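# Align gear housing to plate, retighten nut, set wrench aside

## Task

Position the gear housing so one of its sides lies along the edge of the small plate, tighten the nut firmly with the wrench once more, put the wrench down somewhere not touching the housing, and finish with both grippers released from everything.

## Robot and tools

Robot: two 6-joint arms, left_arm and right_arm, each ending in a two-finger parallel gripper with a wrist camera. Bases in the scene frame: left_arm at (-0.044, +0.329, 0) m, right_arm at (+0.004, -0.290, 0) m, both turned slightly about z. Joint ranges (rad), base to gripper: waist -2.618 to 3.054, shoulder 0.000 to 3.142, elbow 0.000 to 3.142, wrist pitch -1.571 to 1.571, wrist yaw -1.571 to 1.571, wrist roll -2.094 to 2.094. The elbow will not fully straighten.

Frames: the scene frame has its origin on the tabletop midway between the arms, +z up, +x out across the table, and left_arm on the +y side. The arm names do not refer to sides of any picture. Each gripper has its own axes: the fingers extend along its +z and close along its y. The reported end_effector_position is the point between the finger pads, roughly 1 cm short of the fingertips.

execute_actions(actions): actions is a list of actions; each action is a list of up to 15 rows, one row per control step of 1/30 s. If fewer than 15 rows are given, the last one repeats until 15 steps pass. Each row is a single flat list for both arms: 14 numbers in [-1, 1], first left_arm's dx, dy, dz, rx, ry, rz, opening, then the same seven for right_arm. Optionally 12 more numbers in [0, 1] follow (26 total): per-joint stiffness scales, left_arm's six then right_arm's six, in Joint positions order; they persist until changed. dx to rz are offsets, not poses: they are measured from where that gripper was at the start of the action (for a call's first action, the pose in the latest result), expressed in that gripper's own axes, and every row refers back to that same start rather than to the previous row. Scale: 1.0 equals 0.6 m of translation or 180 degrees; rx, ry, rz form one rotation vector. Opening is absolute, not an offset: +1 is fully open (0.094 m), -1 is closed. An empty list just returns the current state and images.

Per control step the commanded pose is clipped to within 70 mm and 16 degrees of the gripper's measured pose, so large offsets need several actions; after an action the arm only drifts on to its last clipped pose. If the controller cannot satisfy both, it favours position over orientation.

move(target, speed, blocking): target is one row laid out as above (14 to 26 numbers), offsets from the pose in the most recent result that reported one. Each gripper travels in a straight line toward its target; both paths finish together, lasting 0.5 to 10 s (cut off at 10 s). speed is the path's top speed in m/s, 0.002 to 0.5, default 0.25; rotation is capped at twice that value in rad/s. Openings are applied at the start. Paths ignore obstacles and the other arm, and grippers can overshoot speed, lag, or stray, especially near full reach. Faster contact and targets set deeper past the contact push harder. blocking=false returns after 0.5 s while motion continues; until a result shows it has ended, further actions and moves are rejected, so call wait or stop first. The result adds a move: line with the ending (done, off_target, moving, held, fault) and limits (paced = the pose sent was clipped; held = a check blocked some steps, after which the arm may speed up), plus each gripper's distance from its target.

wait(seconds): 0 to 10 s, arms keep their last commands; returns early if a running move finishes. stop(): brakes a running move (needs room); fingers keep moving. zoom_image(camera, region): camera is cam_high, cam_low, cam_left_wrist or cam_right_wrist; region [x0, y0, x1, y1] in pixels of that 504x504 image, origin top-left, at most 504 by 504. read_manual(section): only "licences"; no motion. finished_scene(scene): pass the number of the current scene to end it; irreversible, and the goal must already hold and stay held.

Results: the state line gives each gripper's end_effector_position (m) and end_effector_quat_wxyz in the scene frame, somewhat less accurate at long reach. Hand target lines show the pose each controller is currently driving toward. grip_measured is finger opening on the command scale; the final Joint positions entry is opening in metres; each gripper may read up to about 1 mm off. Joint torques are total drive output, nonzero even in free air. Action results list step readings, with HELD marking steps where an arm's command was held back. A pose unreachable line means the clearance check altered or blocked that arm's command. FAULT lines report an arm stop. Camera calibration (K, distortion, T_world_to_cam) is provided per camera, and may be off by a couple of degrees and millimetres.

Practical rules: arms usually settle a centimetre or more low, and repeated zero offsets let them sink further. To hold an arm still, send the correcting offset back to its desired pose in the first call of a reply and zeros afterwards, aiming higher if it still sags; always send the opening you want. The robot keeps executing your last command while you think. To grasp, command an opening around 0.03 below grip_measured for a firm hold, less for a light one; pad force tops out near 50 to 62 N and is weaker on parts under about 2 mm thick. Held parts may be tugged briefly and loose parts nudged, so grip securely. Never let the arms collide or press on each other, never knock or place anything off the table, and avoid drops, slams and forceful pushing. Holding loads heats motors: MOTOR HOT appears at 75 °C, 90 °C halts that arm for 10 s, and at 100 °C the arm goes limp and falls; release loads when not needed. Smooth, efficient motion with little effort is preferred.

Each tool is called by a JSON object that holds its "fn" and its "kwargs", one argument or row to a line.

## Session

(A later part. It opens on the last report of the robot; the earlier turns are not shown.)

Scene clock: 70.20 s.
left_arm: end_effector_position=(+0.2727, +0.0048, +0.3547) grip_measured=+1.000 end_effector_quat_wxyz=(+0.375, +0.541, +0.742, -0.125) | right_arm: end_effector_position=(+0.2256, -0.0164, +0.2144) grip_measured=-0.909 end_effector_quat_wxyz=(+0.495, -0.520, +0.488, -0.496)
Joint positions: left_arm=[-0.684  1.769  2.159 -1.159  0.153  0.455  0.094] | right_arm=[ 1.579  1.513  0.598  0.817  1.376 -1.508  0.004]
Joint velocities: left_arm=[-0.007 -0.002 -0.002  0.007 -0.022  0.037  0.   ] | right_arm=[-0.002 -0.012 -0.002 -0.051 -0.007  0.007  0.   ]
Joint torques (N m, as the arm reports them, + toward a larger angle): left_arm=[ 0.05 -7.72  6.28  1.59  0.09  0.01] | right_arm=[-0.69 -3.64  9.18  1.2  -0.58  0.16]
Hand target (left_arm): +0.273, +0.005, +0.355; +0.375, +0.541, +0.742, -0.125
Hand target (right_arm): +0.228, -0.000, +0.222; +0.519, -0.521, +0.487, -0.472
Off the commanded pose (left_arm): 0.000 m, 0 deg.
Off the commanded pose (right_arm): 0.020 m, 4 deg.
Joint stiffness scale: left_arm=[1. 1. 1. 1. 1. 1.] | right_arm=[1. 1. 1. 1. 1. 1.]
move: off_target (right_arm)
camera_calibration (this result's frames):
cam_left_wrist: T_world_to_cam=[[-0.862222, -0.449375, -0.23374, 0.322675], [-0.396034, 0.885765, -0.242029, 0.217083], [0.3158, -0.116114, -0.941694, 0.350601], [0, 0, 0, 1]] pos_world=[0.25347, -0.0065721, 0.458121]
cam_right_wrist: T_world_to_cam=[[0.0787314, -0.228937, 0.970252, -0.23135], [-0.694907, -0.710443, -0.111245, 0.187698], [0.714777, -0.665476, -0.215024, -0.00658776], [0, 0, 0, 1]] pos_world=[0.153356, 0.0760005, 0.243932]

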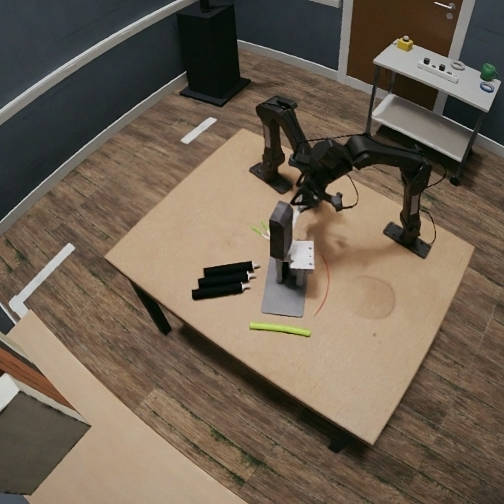

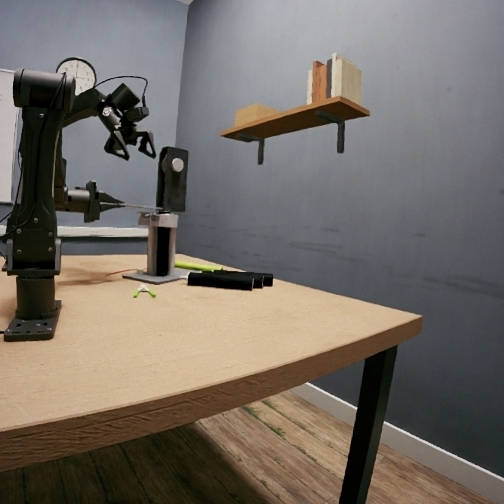

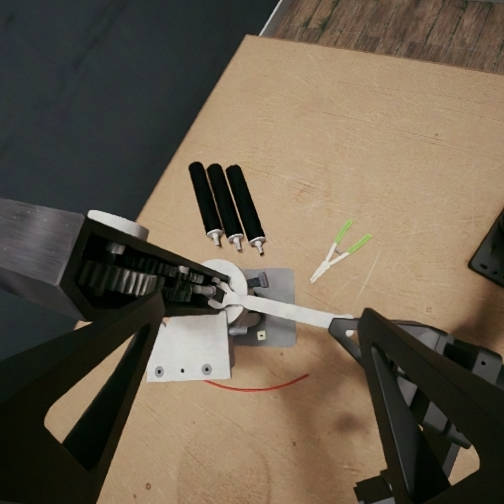

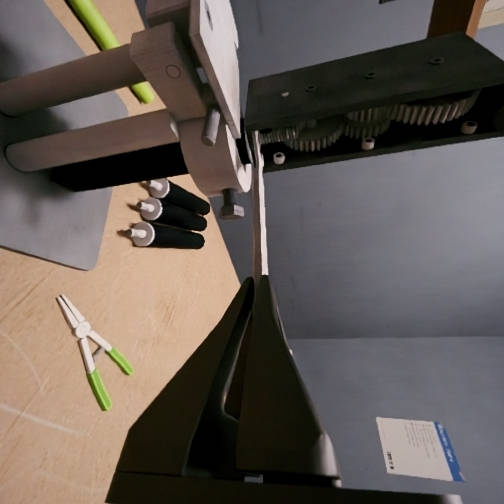

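{"fn": "move", "kwargs": {
  "target": [0,0,0,0,0,0,1,0.015,-0.004,0.014,0,-0.075,0.008,-1],
  "speed": 0.05
}}

{"fn": "zoom_image", "kwargs": {
  "camera": "cam_left_wrist",
  "region": [170, 250, 280, 340]
}}

Scene clock: 72.93 s.
left_arm: end_effector_position=(+0.2727, +0.0048, +0.3547) grip_measured=+1.000 end_effector_quat_wxyz=(+0.375, +0.541, +0.742, -0.125) | right_arm: end_effector_position=(+0.2377, -0.0337, +0.2151) grip_measured=-0.909 end_effector_quat_wxyz=(+0.537, -0.556, +0.450, -0.447)
Joint positions: left_arm=[-0.684  1.769  2.159 -1.159  0.153  0.455  0.094] | right_arm=[ 1.479  1.332  0.446  0.832  1.11  -1.536  0.004]
Joint velocities: left_arm=[-0.007  0.012  0.007 -0.007  0.007 -0.066  0.   ] | right_arm=[-0.002 -0.012 -0.002  0.007 -0.037 -0.022 -0.001]
Joint torques (N m, as the arm reports them, + toward a larger angle): left_arm=[-0.03 -7.68  6.33  1.6   0.07  0.02] | right_arm=[-0.08 -4.68  5.55  1.23 -0.7   0.03]
Hand target (left_arm): +0.273, +0.005, +0.355; +0.375, +0.541, +0.742, -0.125
Hand target (right_arm): +0.234, -0.025, +0.217; +0.554, -0.569, +0.434, -0.425
Off the commanded pose (left_arm): 0.000 m, 0 deg.
Off the commanded pose (right_arm): 0.009 m, 4 deg.
Joint stiffness scale: left_arm=[1. 1. 1. 1. 1. 1.] | right_arm=[1. 1. 1. 1. 1. 1.]
move: off_target (right_arm)
camera_calibration (this result's frames):
cam_left_wrist: T_world_to_cam=[[-0.862222, -0.449375, -0.23374, 0.322675], [-0.396034, 0.885765, -0.242029, 0.217083], [0.3158, -0.116114, -0.941694, 0.350601], [0, 0, 0, 1]] pos_world=[0.25347, -0.0065721, 0.458121]
cam_right_wrist: T_world_to_cam=[[0.123796, -0.228904, 0.965545, -0.246589], [-0.569711, -0.813079, -0.119714, 0.152551], [0.812468, -0.535261, -0.231065, -0.0420244], [0, 0, 0, 1]] pos_world=[0.15158, 0.0450965, 0.246645]

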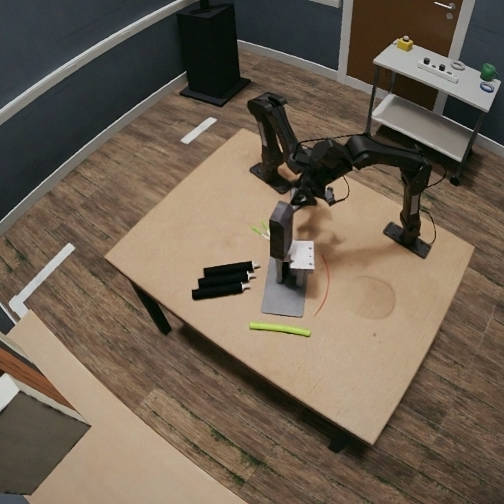

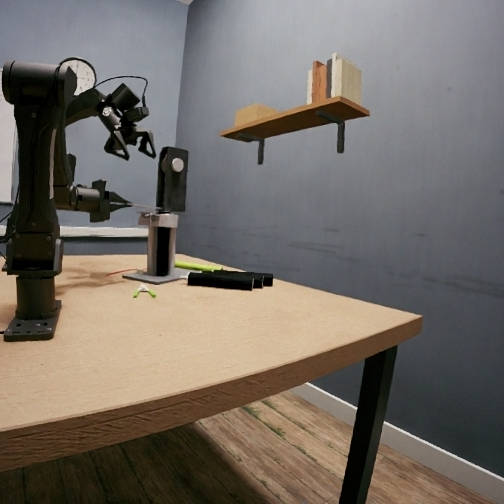

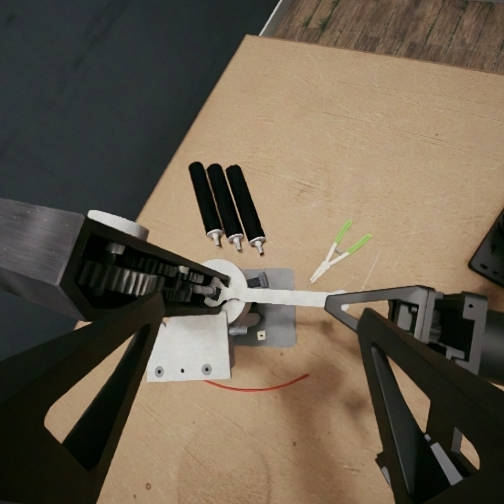

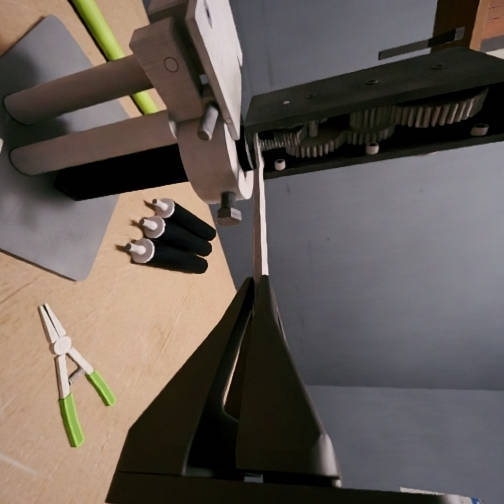

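Region (170, 250, 280, 340) of cam_left_wrist's 504x504 image, scaled by 4.582, with more detail than that image has; it fills the top 412 rows of this view, and the rest is white.

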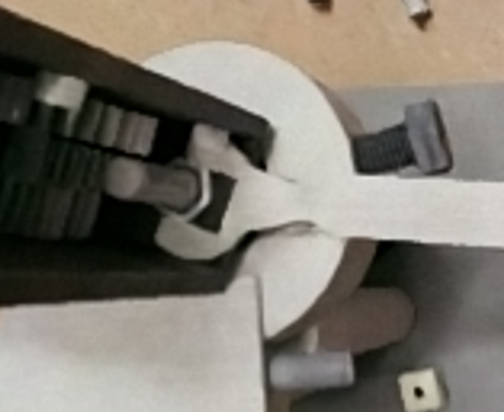

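{"fn": "move", "kwargs": {
  "target": [0,0,0,0,0,0,1,0,0,0.018,0,0,0,-1],
  "speed": 0.02
}}

{"fn": "move", "kwargs": {
  "target": [0,0,0,0,0,0,1,0.05,0,0.025,0,-0.08,0,-1],
  "speed": 0.05
}}

{"fn": "zoom_image", "kwargs": {
  "camera": "cam_left_wrist",
  "region": [170, 250, 280, 340]
}}

Scene clock: 73.93 s.
left_arm: end_effector_position=(+0.2727, +0.0048, +0.3547) grip_measured=+1.000 end_effector_quat_wxyz=(+0.375, +0.541, +0.742, -0.125) | right_arm: end_effector_position=(+0.2436, -0.0342, +0.2144) grip_measured=-0.909 end_effector_quat_wxyz=(+0.537, -0.556, +0.450, -0.447)
Joint positions: left_arm=[-0.684  1.769  2.159 -1.159  0.153  0.455  0.094] | right_arm=[ 1.454  1.342  0.446  0.848  1.085 -1.542  0.004]
Joint velocities: left_arm=[ 0.017  0.012  0.032 -0.022 -0.066 -0.066  0.   ] | right_arm=[ 0.002 -0.007 -0.012 -0.051 -0.066 -0.051 -0.001]
Joint torques (N m, as the arm reports them, + toward a larger angle): left_arm=[ 0.06 -7.6   6.25  1.6   0.05 -0.01] | right_arm=[-1.47 -2.53  7.26  1.26 -0.09  0.02]
Hand target (left_arm): +0.273, +0.005, +0.355; +0.375, +0.541, +0.742, -0.125
Hand target (right_arm): +0.248, -0.031, +0.215; +0.537, -0.556, +0.450, -0.447
Off the commanded pose (left_arm): 0.000 m, 0 deg.
Off the commanded pose (right_arm): 0.005 m, 0 deg.
Joint stiffness scale: left_arm=[1. 1. 1. 1. 1. 1.] | right_arm=[1. 1. 1. 1. 1. 1.]
move: done
camera_calibration (this result's frames):
cam_left_wrist: T_world_to_cam=[[-0.862222, -0.449375, -0.23374, 0.322675], [-0.396034, 0.885765, -0.242029, 0.217083], [0.3158, -0.116114, -0.941694, 0.350601], [0, 0, 0, 1]] pos_world=[0.25347, -0.0065721, 0.458121]
cam_right_wrist: T_world_to_cam=[[0.12241, -0.229848, 0.965498, -0.246534], [-0.56946, -0.813013, -0.121349, 0.155652], [0.812853, -0.534958, -0.23041, -0.0474426], [0, 0, 0, 1]] pos_world=[0.15738, 0.0445021, 0.245985]

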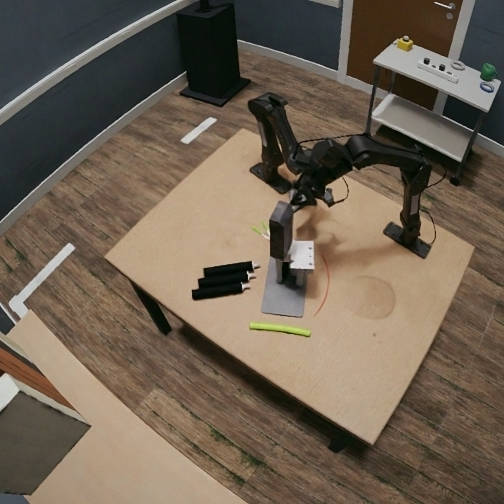

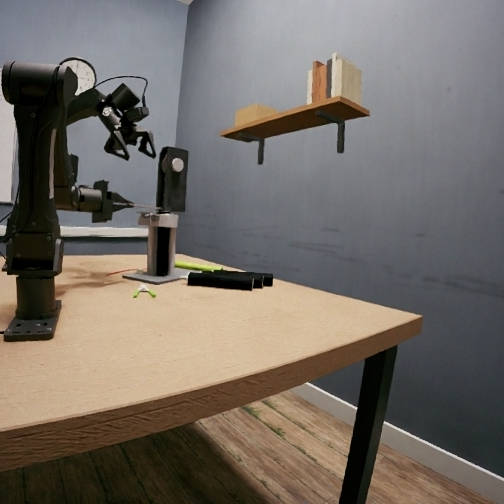

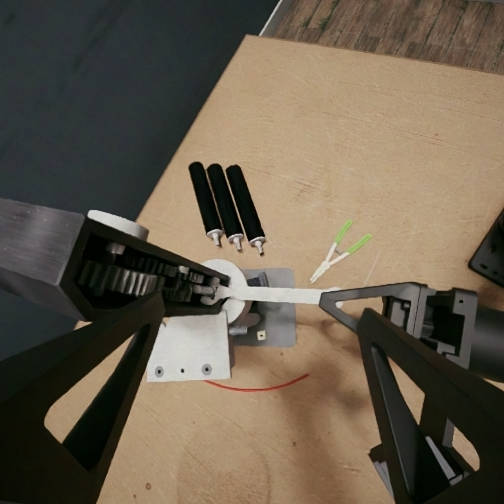

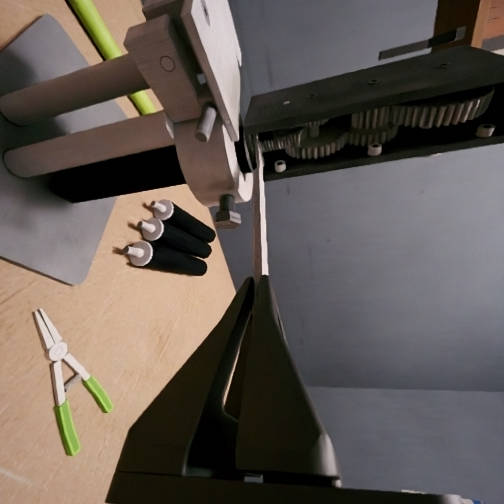

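Scene clock: 76.67 s.
left_arm: end_effector_position=(+0.2727, +0.0048, +0.3547) grip_measured=+1.000 end_effector_quat_wxyz=(+0.375, +0.541, +0.742, -0.125) | right_arm: end_effector_position=(+0.2557, -0.0450, +0.2157) grip_measured=-0.909 end_effector_quat_wxyz=(+0.602, -0.618, +0.358, -0.357)
Joint positions: left_arm=[-0.684  1.769  2.159 -1.159  0.153  0.455  0.094] | right_arm=[ 1.191  1.099  0.304  0.772  0.509 -1.57   0.004]
Joint velocities: left_arm=[-0.017 -0.002 -0.012 -0.007 -0.037  0.022  0.   ] | right_arm=[-0.027  0.002 -0.007 -0.022 -0.066 -0.081 -0.   ]
Joint torques (N m, as the arm reports them, + toward a larger angle): left_arm=[-0.04 -7.55  6.31  1.62  0.1   0.02] | right_arm=[-2.72 -2.98  6.45  1.46  0.43  0.04]
Hand target (left_arm): +0.273, +0.005, +0.355; +0.375, +0.541, +0.742, -0.125
Hand target (right_arm): +0.264, -0.060, +0.215; +0.589, -0.608, +0.378, -0.375
Off the commanded pose (left_arm): 0.000 m, 0 deg.
Off the commanded pose (right_arm): 0.018 m, 4 deg.
Joint stiffness scale: left_arm=[1. 1. 1. 1. 1. 1.] | right_arm=[1. 1. 1. 1. 1. 1.]
move: off_target (right_arm)
camera_calibration (this result's frames):
cam_left_wrist: T_world_to_cam=[[-0.862222, -0.449375, -0.23374, 0.322675], [-0.396034, 0.885765, -0.242029, 0.217083], [0.3158, -0.116114, -0.941694, 0.350601], [0, 0, 0, 1]] pos_world=[0.25347, -0.0065721, 0.458121]
cam_right_wrist: T_world_to_cam=[[0.186869, -0.184355, 0.964932, -0.265994], [-0.290553, -0.948662, -0.124978, 0.0772687], [0.938434, -0.257009, -0.230841, -0.0823133], [0, 0, 0, 1]] pos_world=[0.149402, 0.00310931, 0.247322]

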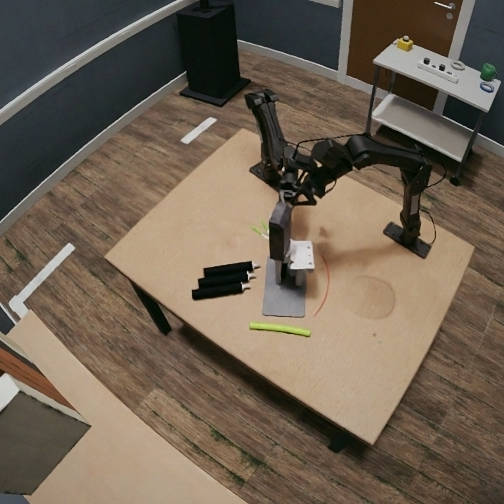

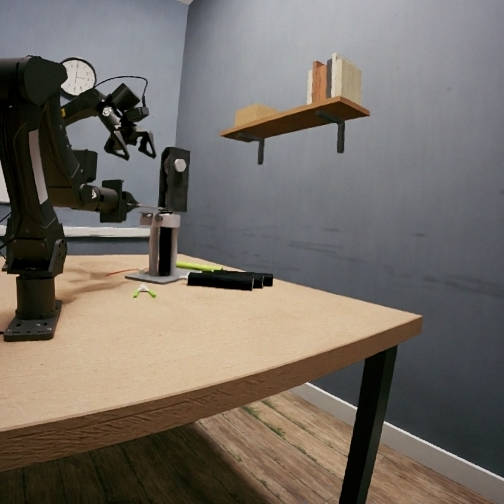

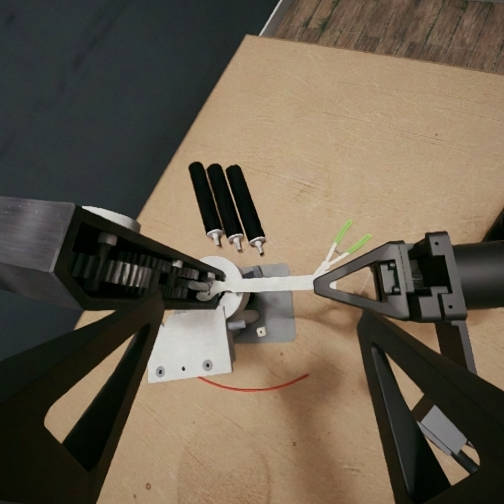

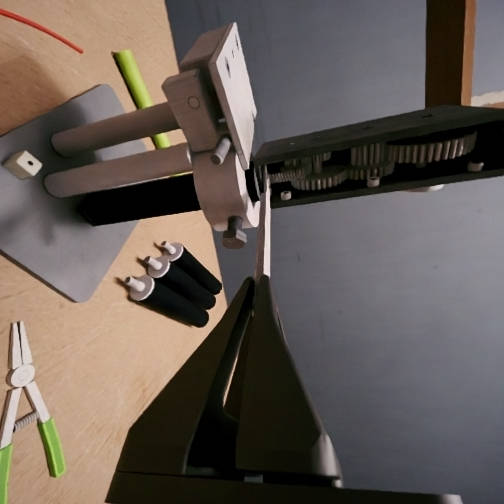

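Region (170, 250, 280, 340) of cam_left_wrist's 504x504 image, scaled by 4.582, with more detail than that image has; it fills the top 412 rows of this view, and the rest is white.

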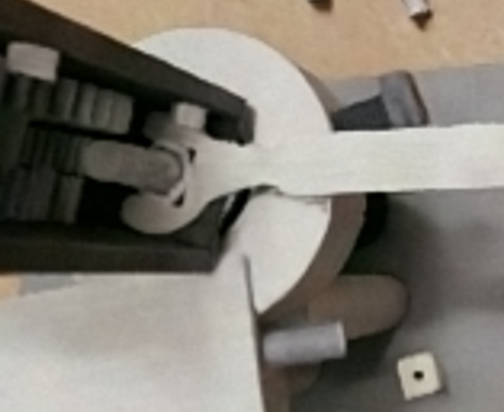

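{"fn": "move", "kwargs": {
  "target": [0.3,0.11,-0.062,-0.207,-0.154,0.382,1,0,0,0,0,0,0,-1],
  "speed": 0.35
}}

{"fn": "move", "kwargs": {
  "target": [0,-0.12,0,0,0,0,1,0,0,0,0,0,0,-1]
}}

{"fn": "move", "kwargs": {
  "target": [0,0.02,0.13,-0.01,0,0.01,1,0,0,0,0,0,0,-1],
  "speed": 0.1
}}

Scene clock: 79.97 s.
left_arm: end_effector_position=(+0.2942, +0.1756, +0.2748) grip_measured=+1.000 end_effector_quat_wxyz=(+0.672, +0.675, +0.207, +0.223) | right_arm: end_effector_position=(+0.2553, -0.0444, +0.2158) grip_measured=-0.909 end_effector_quat_wxyz=(+0.603, -0.619, +0.357, -0.356)
Joint positions: left_arm=[0.015 1.226 0.607 0.624 0.913 1.59  0.094] | right_arm=[ 1.192  1.099  0.304  0.772  0.506 -1.57   0.004]
Joint velocities: left_arm=[-0.002 -0.007 -0.002  0.066 -0.022 -0.007  0.   ] | right_arm=[ 0.002  0.002 -0.017 -0.051 -0.066  0.007 -0.001]
Joint torques (N m, as the arm reports them, + toward a larger angle): left_arm=[ 0.62 -3.23  6.11  1.83  0.11 -0.17] | right_arm=[-0.05 -1.89  6.66  1.58  0.05  0.01]
Hand target (left_arm): +0.294, +0.177, +0.270; +0.673, +0.674, +0.213, +0.216
Hand target (right_arm): +0.256, -0.045, +0.216; +0.602, -0.618, +0.358, -0.357
Off the commanded pose (left_arm): 0.007 m, 1 deg.
Off the commanded pose (right_arm): 0.001 m, 0 deg.
Joint stiffness scale: left_arm=[1. 1. 1. 1. 1. 1.] | right_arm=[1. 1. 1. 1. 1. 1.]
move: done
camera_calibration (this result's frames):
cam_left_wrist: T_world_to_cam=[[0.0226272, -0.064184, -0.997682, 0.281267], [0.388966, 0.919875, -0.0503568, -0.234627], [0.920974, -0.386924, 0.0457795, -0.113405], [0, 0, 0, 1]] pos_world=[0.189341, 0.190001, 0.273992]
cam_right_wrist: T_world_to_cam=[[0.187437, -0.18399, 0.964891, -0.266021], [-0.286915, -0.949718, -0.125362, 0.0768546], [0.93944, -0.253344, -0.230802, -0.0817815], [0, 0, 0, 1]] pos_world=[0.148742, 0.00332607, 0.24744]

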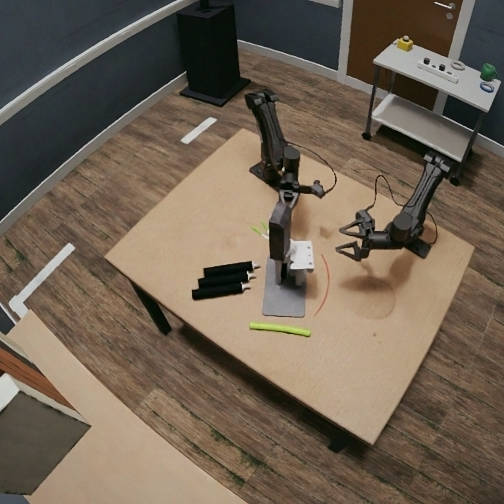

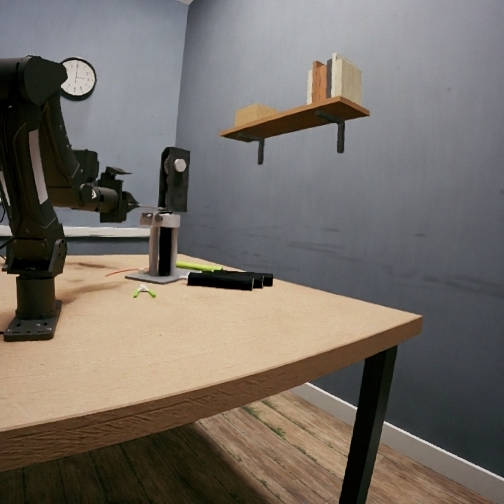

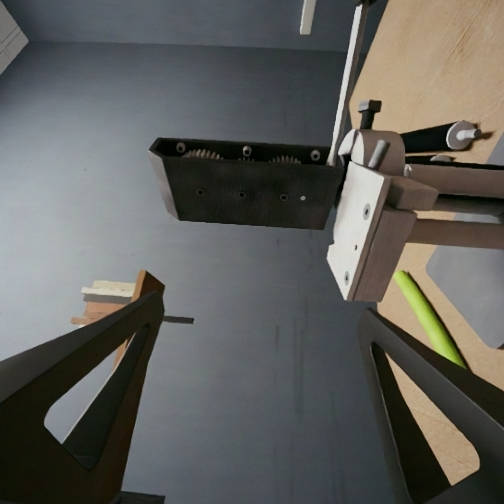

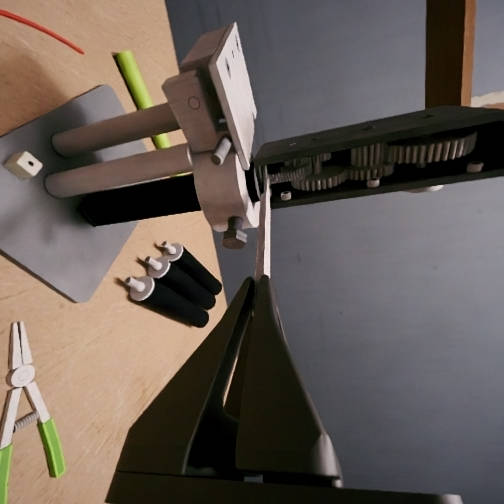

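Scene clock: 81.17 s.
left_arm: end_effector_position=(+0.2972, +0.1755, +0.2074) grip_measured=+1.000 end_effector_quat_wxyz=(+0.672, +0.675, +0.199, +0.230) | right_arm: end_effector_position=(+0.2553, -0.0444, +0.2158) grip_measured=-0.909 end_effector_quat_wxyz=(+0.603, -0.619, +0.357, -0.356)
Joint positions: left_arm=[0.015 1.446 0.436 1.025 0.913 1.603 0.094] | right_arm=[ 1.192  1.099  0.304  0.772  0.506 -1.57   0.004]
Joint velocities: left_arm=[ 0.002  0.002 -0.007  0.007 -0.007 -0.037  0.   ] | right_arm=[-0.032  0.012 -0.002  0.022 -0.11  -0.007  0.   ]
Joint torques (N m, as the arm reports them, + toward a larger angle): left_arm=[ 0.26 -3.64  5.07  1.8   0.04 -0.11] | right_arm=[ 0.03 -1.92  6.65  1.59  0.03  0.  ]
Hand target (left_arm): +0.297, +0.176, +0.202; +0.672, +0.675, +0.207, +0.223
Hand target (right_arm): +0.255, -0.044, +0.216; +0.603, -0.619, +0.357, -0.356
Off the commanded pose (left_arm): 0.005 m, 1 deg.
Off the commanded pose (right_arm): 0.000 m, 0 deg.
Joint stiffness scale: left_arm=[1. 1. 1. 1. 1. 1.] | right_arm=[1. 1. 1. 1. 1. 1.]
move: done
camera_calibration (this result's frames):
cam_left_wrist: T_world_to_cam=[[0.0422351, -0.0568143, -0.997491, 0.206761], [0.389741, 0.920224, -0.0359113, -0.242392], [0.919956, -0.387246, 0.0610086, -0.115995], [0, 0, 0, 1]] pos_world=[0.192448, 0.189884, 0.204614]
cam_right_wrist: T_world_to_cam=[[0.187437, -0.18399, 0.964891, -0.266021], [-0.286915, -0.949718, -0.125362, 0.0768546], [0.93944, -0.253344, -0.230802, -0.0817815], [0, 0, 0, 1]] pos_world=[0.148742, 0.00332607, 0.24744]

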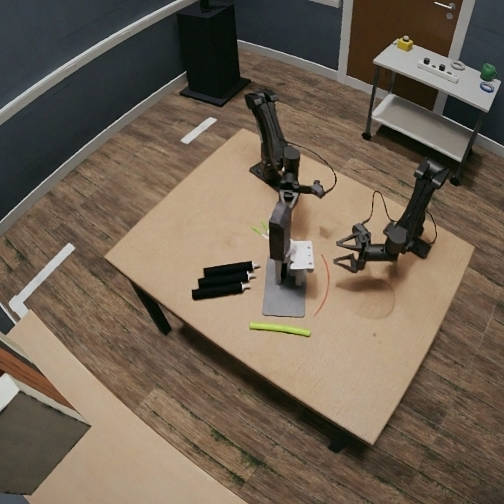

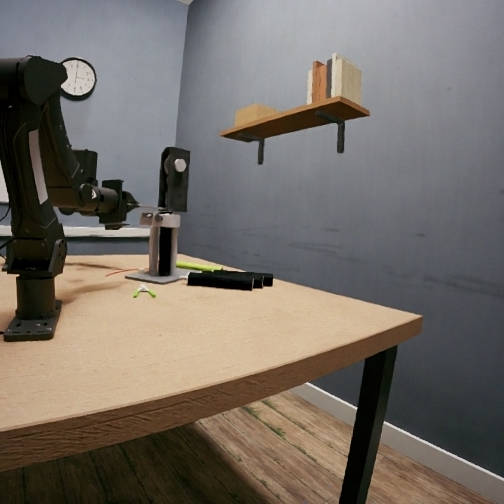

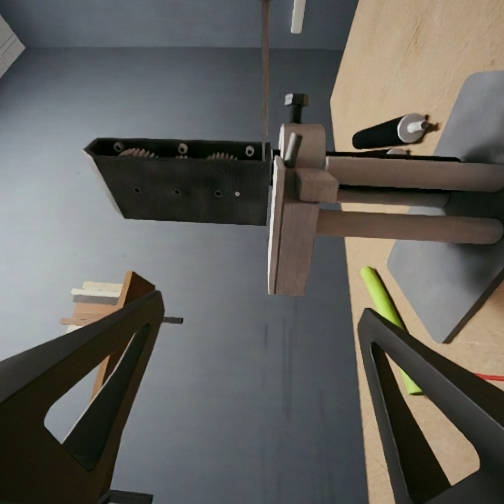

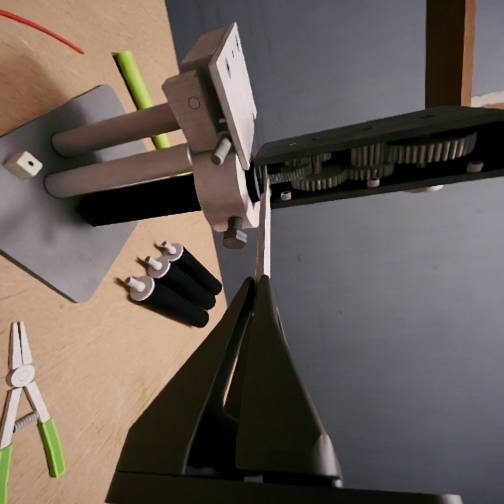

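Scene clock: 82.37 s.
left_arm: end_effector_position=(+0.3355, +0.1145, +0.2074) grip_measured=+1.000 end_effector_quat_wxyz=(+0.672, +0.675, +0.196, +0.232) | right_arm: end_effector_position=(+0.2553, -0.0444, +0.2158) grip_measured=-0.909 end_effector_quat_wxyz=(+0.603, -0.619, +0.357, -0.356)
Joint positions: left_arm=[-0.193  1.633  0.611  1.037  0.709  1.611  0.094] | right_arm=[ 1.192  1.099  0.304  0.772  0.506 -1.57   0.004]
Joint velocities: left_arm=[ 0.002 -0.002 -0.002 -0.11  -0.022  0.007  0.   ] | right_arm=[-0.027  0.002 -0.002  0.007  0.051  0.051  0.   ]
Joint torques (N m, as the arm reports them, + toward a larger angle): left_arm=[-0.69 -5.77  8.88  1.85 -0.09 -0.1 ] | right_arm=[ 0.06 -1.97  6.65  1.57  0.04  0.02]
Hand target (left_arm): +0.341, +0.112, +0.220; +0.679, +0.667, +0.185, +0.244
Hand target (right_arm): +0.255, -0.044, +0.216; +0.603, -0.619, +0.357, -0.356
Off the commanded pose (left_arm): 0.014 m, 2 deg.
Off the commanded pose (right_arm): 0.000 m, 0 deg.
Joint stiffness scale: left_arm=[1. 1. 1. 1. 1. 1.] | right_arm=[1. 1. 1. 1. 1. 1.]
move: off_target (left_arm)
camera_calibration (this result's frames):
cam_left_wrist: T_world_to_cam=[[0.0488759, -0.0553713, -0.997269, 0.19924], [0.393428, 0.918808, -0.0317331, -0.203118], [0.918056, -0.390802, 0.0666921, -0.174921], [0, 0, 0, 1]] pos_world=[0.230762, 0.129299, 0.203916]
cam_right_wrist: T_world_to_cam=[[0.187437, -0.18399, 0.964891, -0.266021], [-0.286915, -0.949718, -0.125362, 0.0768546], [0.93944, -0.253344, -0.230802, -0.0817815], [0, 0, 0, 1]] pos_world=[0.148742, 0.00332607, 0.24744]

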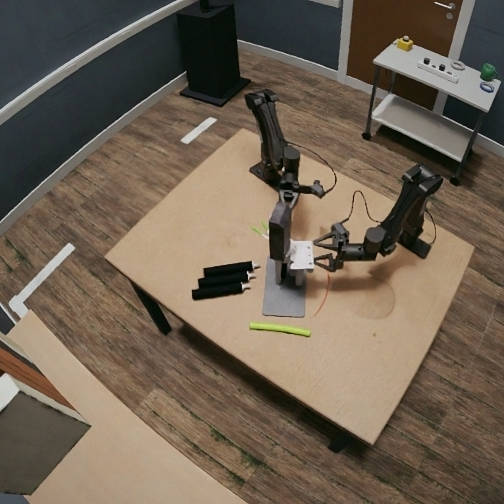

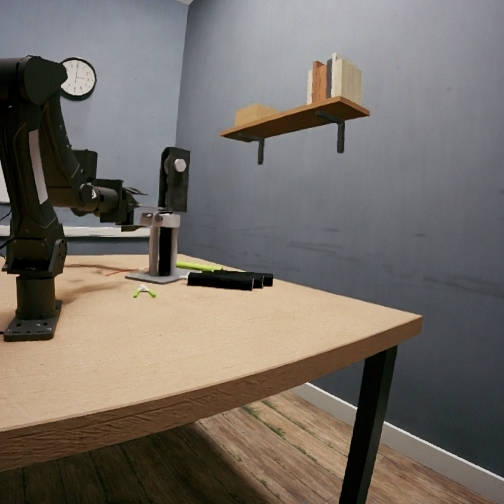

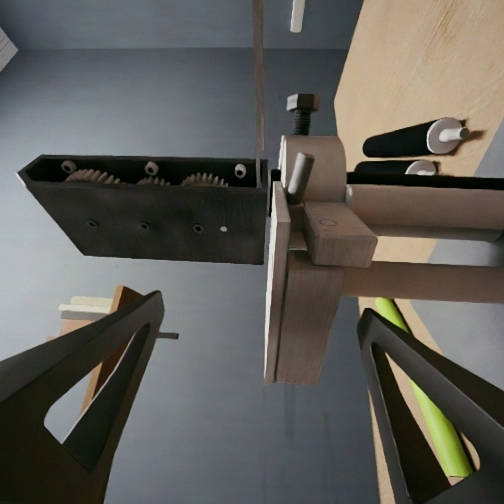

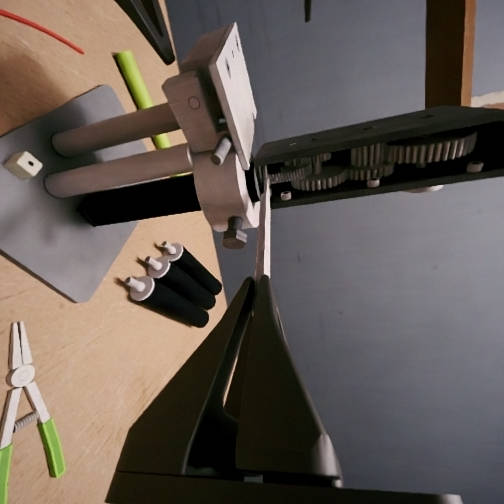

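{"fn": "move", "kwargs": {
  "target": [0,-0.015,0.065,-0.005,0,-0.01,0.4,0,0,0,0,0,0,-1],
  "speed": 0.06
}}

{"fn": "move", "kwargs": {
  "target": [0,0,0,0,0,0,-0.5,0,0,0,0,0,0,-1]
}}

{"fn": "move", "kwargs": {
  "target": [0,0,0,0,0,0,-0.5,0.07,0,0.012,0,0,0,-1],
  "speed": 0.03
}}

Scene clock: 83.40 s.
left_arm: end_effector_position=(+0.3473, +0.0921, +0.1863) grip_measured=+0.402 end_effector_quat_wxyz=(+0.672, +0.678, +0.212, +0.210) | right_arm: end_effector_position=(+0.2553, -0.0444, +0.2158) grip_measured=-0.909 end_effector_quat_wxyz=(+0.603, -0.619, +0.357, -0.356)
Joint positions: left_arm=[-0.251  1.752  0.66   1.082  0.659  1.577  0.066] | right_arm=[ 1.192  1.099  0.304  0.772  0.506 -1.571  0.004]
Joint velocities: left_arm=[ 0.022 -0.007 -0.007  0.007 -0.037 -0.051 -0.   ] | right_arm=[-0.022  0.002 -0.002  0.022  0.007  0.037  0.   ]
Joint torques (N m, as the arm reports them, + toward a larger angle): left_arm=[-2.15 -4.99 10.16  1.92 -0.28 -0.12] | right_arm=[ 0.03 -1.91  6.6   1.58  0.02  0.02]
Hand target (left_arm): +0.357, +0.083, +0.199; +0.681, +0.667, +0.205, +0.222
Hand target (right_arm): +0.255, -0.044, +0.216; +0.603, -0.619, +0.357, -0.356
Off the commanded pose (left_arm): 0.019 m, 2 deg.
Off the commanded pose (right_arm): 0.000 m, 0 deg.
Joint stiffness scale: left_arm=[1. 1. 1. 1. 1. 1.] | right_arm=[1. 1. 1. 1. 1. 1.]
move: off_target (left_arm)
camera_calibration (this result's frames):
cam_left_wrist: T_world_to_cam=[[-0.00292056, -0.0681021, -0.997674, 0.195678], [0.398718, 0.914864, -0.0636166, -0.183339], [0.917069, -0.397977, 0.0244816, -0.184314], [0, 0, 0, 1]] pos_world=[0.242701, 0.107703, 0.188071]
cam_right_wrist: T_world_to_cam=[[0.187257, -0.183669, 0.964987, -0.265981], [-0.286884, -0.949762, -0.1251, 0.0767884], [0.939485, -0.253414, -0.230542, -0.0818523], [0, 0, 0, 1]] pos_world=[0.148735, 0.00333576, 0.247404]

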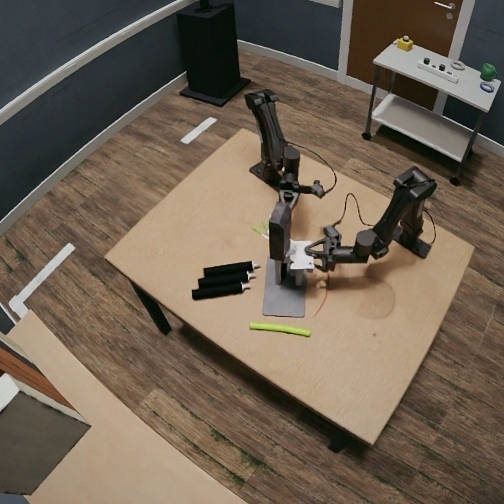

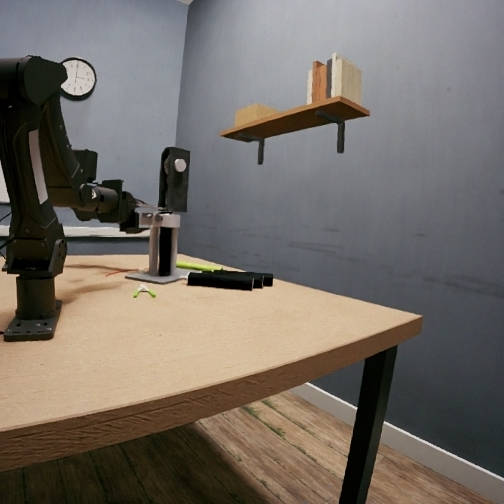

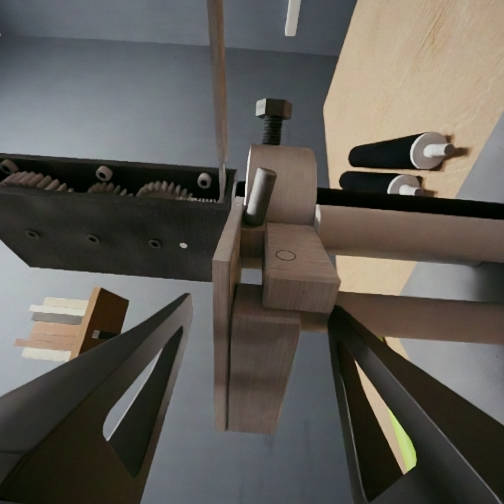

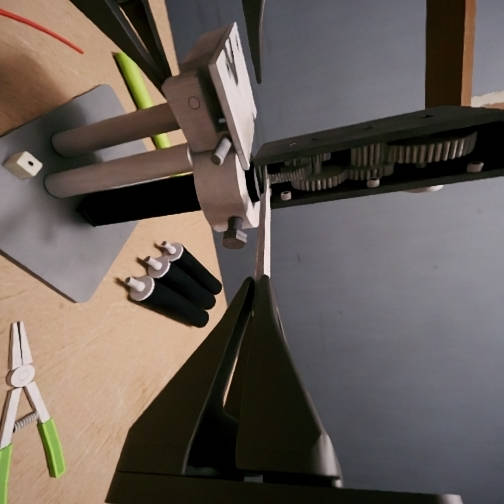

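Scene clock: 83.90 s.
left_arm: end_effector_position=(+0.3472, +0.0933, +0.1881) grip_measured=-0.359 end_effector_quat_wxyz=(+0.674, +0.677, +0.207, +0.213) | right_arm: end_effector_position=(+0.2553, -0.0445, +0.2158) grip_measured=-0.909 end_effector_quat_wxyz=(+0.603, -0.619, +0.357, -0.356)
Joint positions: left_arm=[-0.247  1.751  0.659  1.09   0.665  1.581  0.03 ] | right_arm=[ 1.192  1.099  0.304  0.772  0.507 -1.571  0.004]
Joint velocities: left_arm=[-0.002 -0.007 -0.007  0.007 -0.022  0.007 -0.001] | right_arm=[-0.002  0.002  0.002 -0.051  0.051  0.007 -0.001]
Joint torques (N m, as the arm reports them, + toward a larger angle): left_arm=[-0.41 -6.83  5.82  1.72 -0.02 -0.03] | right_arm=[ 0.05 -1.94  6.6   1.56  0.01  0.01]
Hand target (left_arm): +0.347, +0.092, +0.186; +0.672, +0.678, +0.212, +0.210
Hand target (right_arm): +0.255, -0.044, +0.216; +0.603, -0.619, +0.357, -0.356
Off the commanded pose (left_arm): 0.002 m, 1 deg.
Off the commanded pose (right_arm): 0.000 m, 0 deg.
Joint stiffness scale: left_arm=[1. 1. 1. 1. 1. 1.] | right_arm=[1. 1. 1. 1. 1. 1.]
move: done
camera_calibration (this result's frames):
cam_left_wrist: T_world_to_cam=[[0.00738009, -0.0685875, -0.997618, 0.193963], [0.401123, 0.914065, -0.0598758, -0.185753], [0.915994, -0.399726, 0.0342579, -0.185045], [0, 0, 0, 1]] pos_world=[0.242579, 0.109126, 0.188718]
cam_right_wrist: T_world_to_cam=[[0.187103, -0.183803, 0.964992, -0.265984], [-0.287607, -0.949544, -0.125096, 0.0768886], [0.939295, -0.254132, -0.230525, -0.0819318], [0, 0, 0, 1]] pos_world=[0.148838, 0.0032989, 0.247404]

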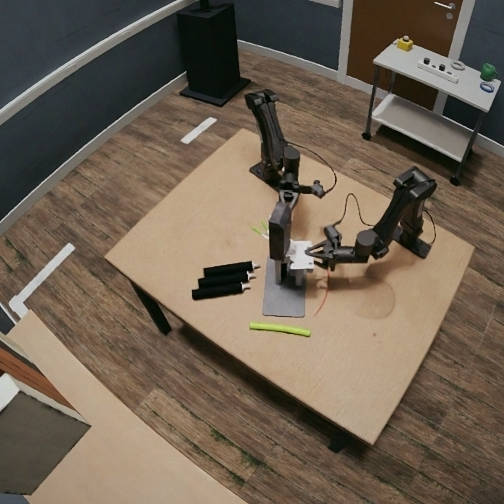

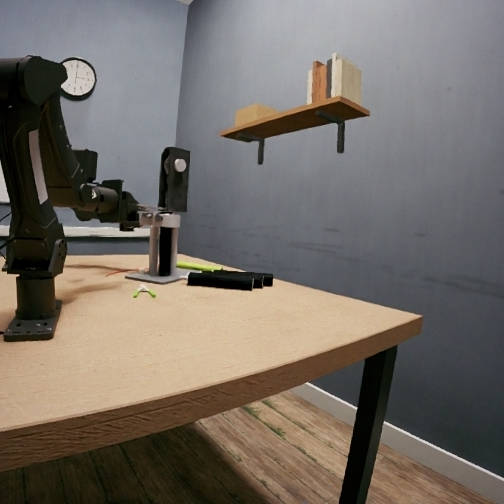

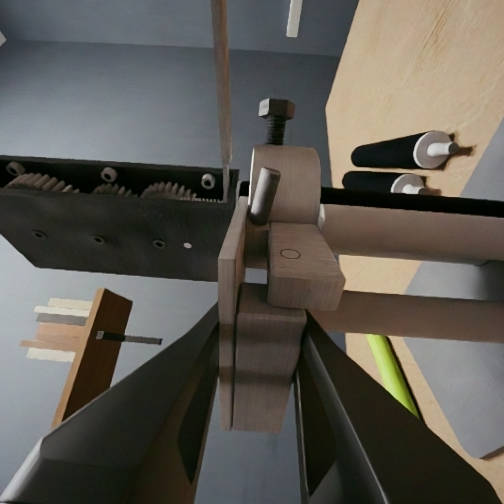

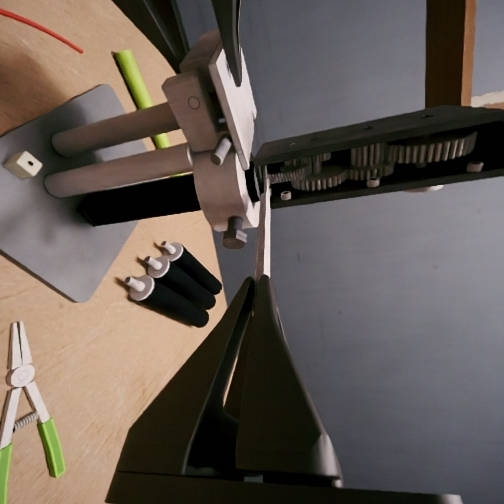

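Scene clock: 85.53 s.
left_arm: end_effector_position=(+0.3484, +0.0932, +0.1881) grip_measured=-0.359 end_effector_quat_wxyz=(+0.672, +0.676, +0.211, +0.217) | right_arm: end_effector_position=(+0.2617, -0.0484, +0.2162) grip_measured=-0.909 end_effector_quat_wxyz=(+0.627, -0.644, +0.309, -0.311)
Joint positions: left_arm=[-0.251  1.751  0.659  1.09   0.65   1.582  0.03 ] | right_arm=[ 1.012  1.045  0.282  0.744  0.177 -1.58   0.004]
Joint velocities: left_arm=[-0.007 -0.012 -0.012 -0.066  0.007 -0.066  0.001] | right_arm=[-0.007 -0.012 -0.012 -0.022  0.051 -0.022  0.   ]
Joint torques (N m, as the arm reports them, + toward a larger angle): left_arm=[ 0.34 -6.96  5.7   1.79  0.18 -0.02] | right_arm=[-4.18 -2.56  6.4   1.55  1.24  0.03]
Hand target (left_arm): +0.347, +0.093, +0.188; +0.674, +0.677, +0.207, +0.213
Hand target (right_arm): +0.280, -0.076, +0.217; +0.603, -0.619, +0.354, -0.357
Off the commanded pose (left_arm): 0.001 m, 1 deg.
Off the commanded pose (right_arm): 0.036 m, 9 deg.
Joint stiffness scale: left_arm=[1. 1. 1. 1. 1. 1.] | right_arm=[1. 1. 1. 1. 1. 1.]
move: off_target (right_arm)
camera_calibration (this result's frames):
cam_left_wrist: T_world_to_cam=[[0.00907992, -0.0678138, -0.997657, 0.193287], [0.391045, 0.918487, -0.0588734, -0.183257], [0.920327, -0.389594, 0.034858, -0.188783], [0, 0, 0, 1]] pos_world=[0.243649, 0.107878, 0.188626]
cam_right_wrist: T_world_to_cam=[[0.210606, -0.153037, 0.965518, -0.273034], [-0.142968, -0.981873, -0.124444, 0.0355285], [0.96706, -0.111829, -0.228668, -0.0896207], [0, 0, 0, 1]] pos_world=[0.149251, -0.0169221, 0.247547]

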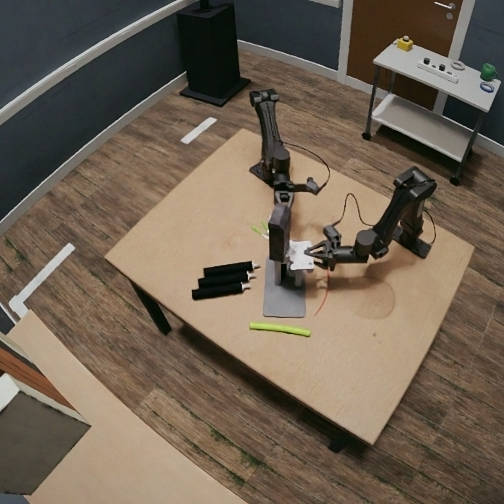

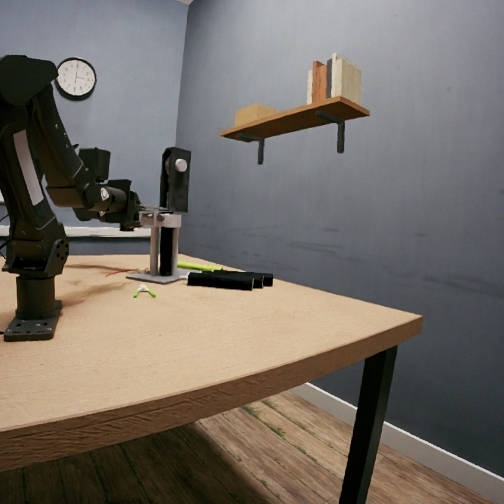

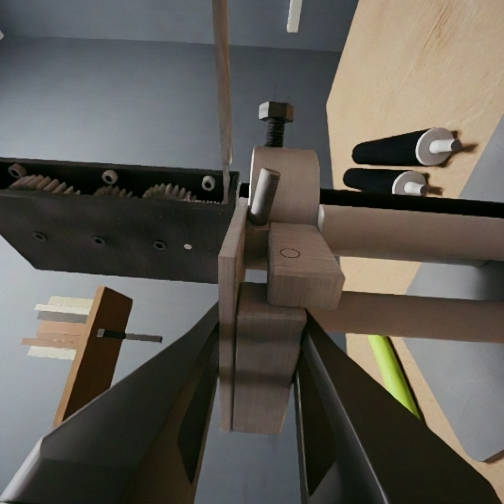

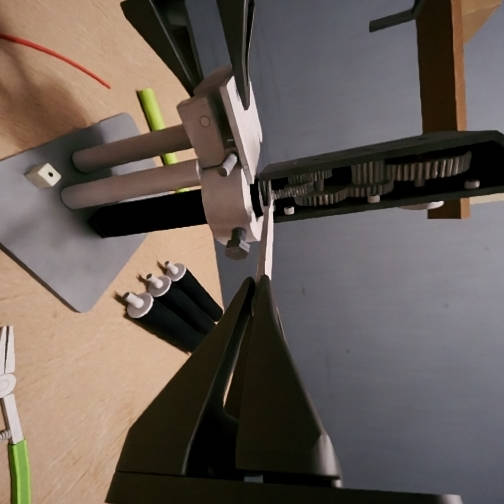

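{"fn": "move", "kwargs": {
  "target": [0.01,-0.06,0,0,-0.05,0,-0.5,0.11,0,0,0,0.085,0,-1],
  "speed": 0.05
}}

Scene clock: 88.60 s.
left_arm: end_effector_position=(+0.3475, +0.0941, +0.1859) grip_measured=-0.349 end_effector_quat_wxyz=(+0.711, +0.664, +0.139, +0.184) | right_arm: end_effector_position=(+0.2648, -0.0510, +0.2158) grip_measured=-0.909 end_effector_quat_wxyz=(+0.629, -0.646, +0.304, -0.308)
Joint positions: left_arm=[-0.186  1.9    0.711  1.311  0.866  1.525  0.031] | right_arm=[ 0.977  1.045  0.28   0.745  0.129 -1.583  0.004]
Joint velocities: left_arm=[-0.022  0.012 -0.012  0.007 -0.022  0.007 -0.001] | right_arm=[-0.002  0.002 -0.012  0.007  0.007  0.007  0.   ]
Joint torques (N m, as the arm reports them, + toward a larger angle): left_arm=[ 1.66 -3.78  5.28  0.98  0.21  0.63] | right_arm=[-5.87 -2.33  6.47  1.67  2.4  -0.02]
Hand target (left_arm): +0.351, +0.098, +0.153; +0.689, +0.688, +0.157, +0.163
Hand target (right_arm): +0.295, -0.099, +0.218; +0.584, -0.598, +0.385, -0.390
Off the commanded pose (left_arm): 0.034 m, 5 deg.
Off the commanded pose (right_arm): 0.062 m, 16 deg; orientation clipped at the last step of the last action.
Joint stiffness scale: left_arm=[1. 1. 1. 1. 1. 1.] | right_arm=[1. 1. 1. 1. 1. 1.]
move: off_target (left_arm, right_arm); limits=paced
camera_calibration (this result's frames):
cam_left_wrist: T_world_to_cam=[[0.0668352, -0.123637, -0.990074, 0.174939], [0.531443, 0.844234, -0.0695499, -0.223629], [0.844453, -0.52152, 0.122131, -0.164978], [0, 0, 0, 1]] pos_world=[0.24647, 0.124385, 0.177799]
cam_right_wrist: T_world_to_cam=[[0.211577, -0.148965, 0.965942, -0.273908], [-0.130433, -0.98378, -0.123146, 0.0296375], [0.968619, -0.0999364, -0.227576, -0.0929882], [0, 0, 0, 1]] pos_world=[0.151888, -0.0209387, 0.247067]

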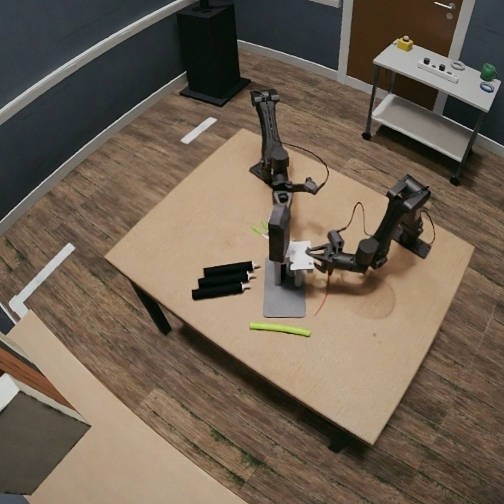

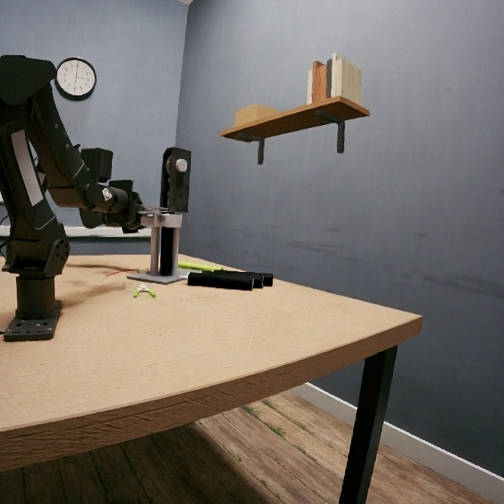

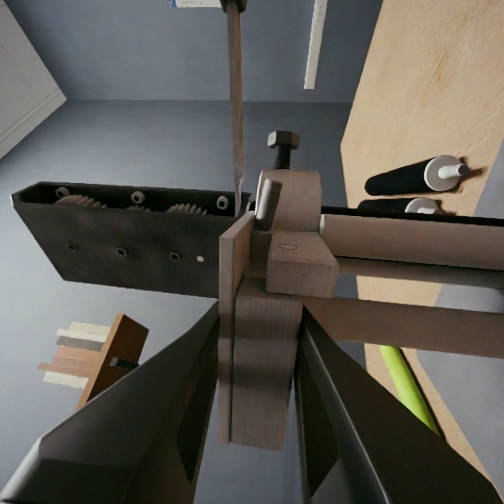

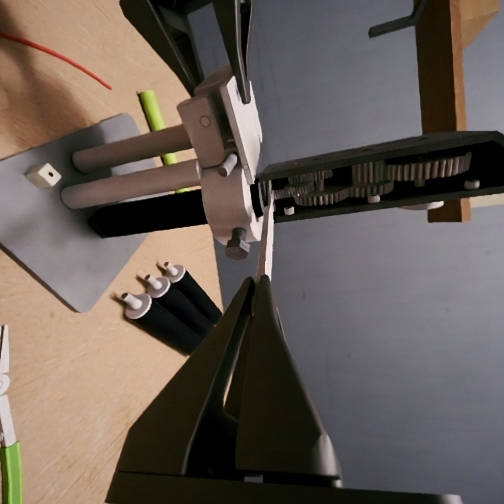

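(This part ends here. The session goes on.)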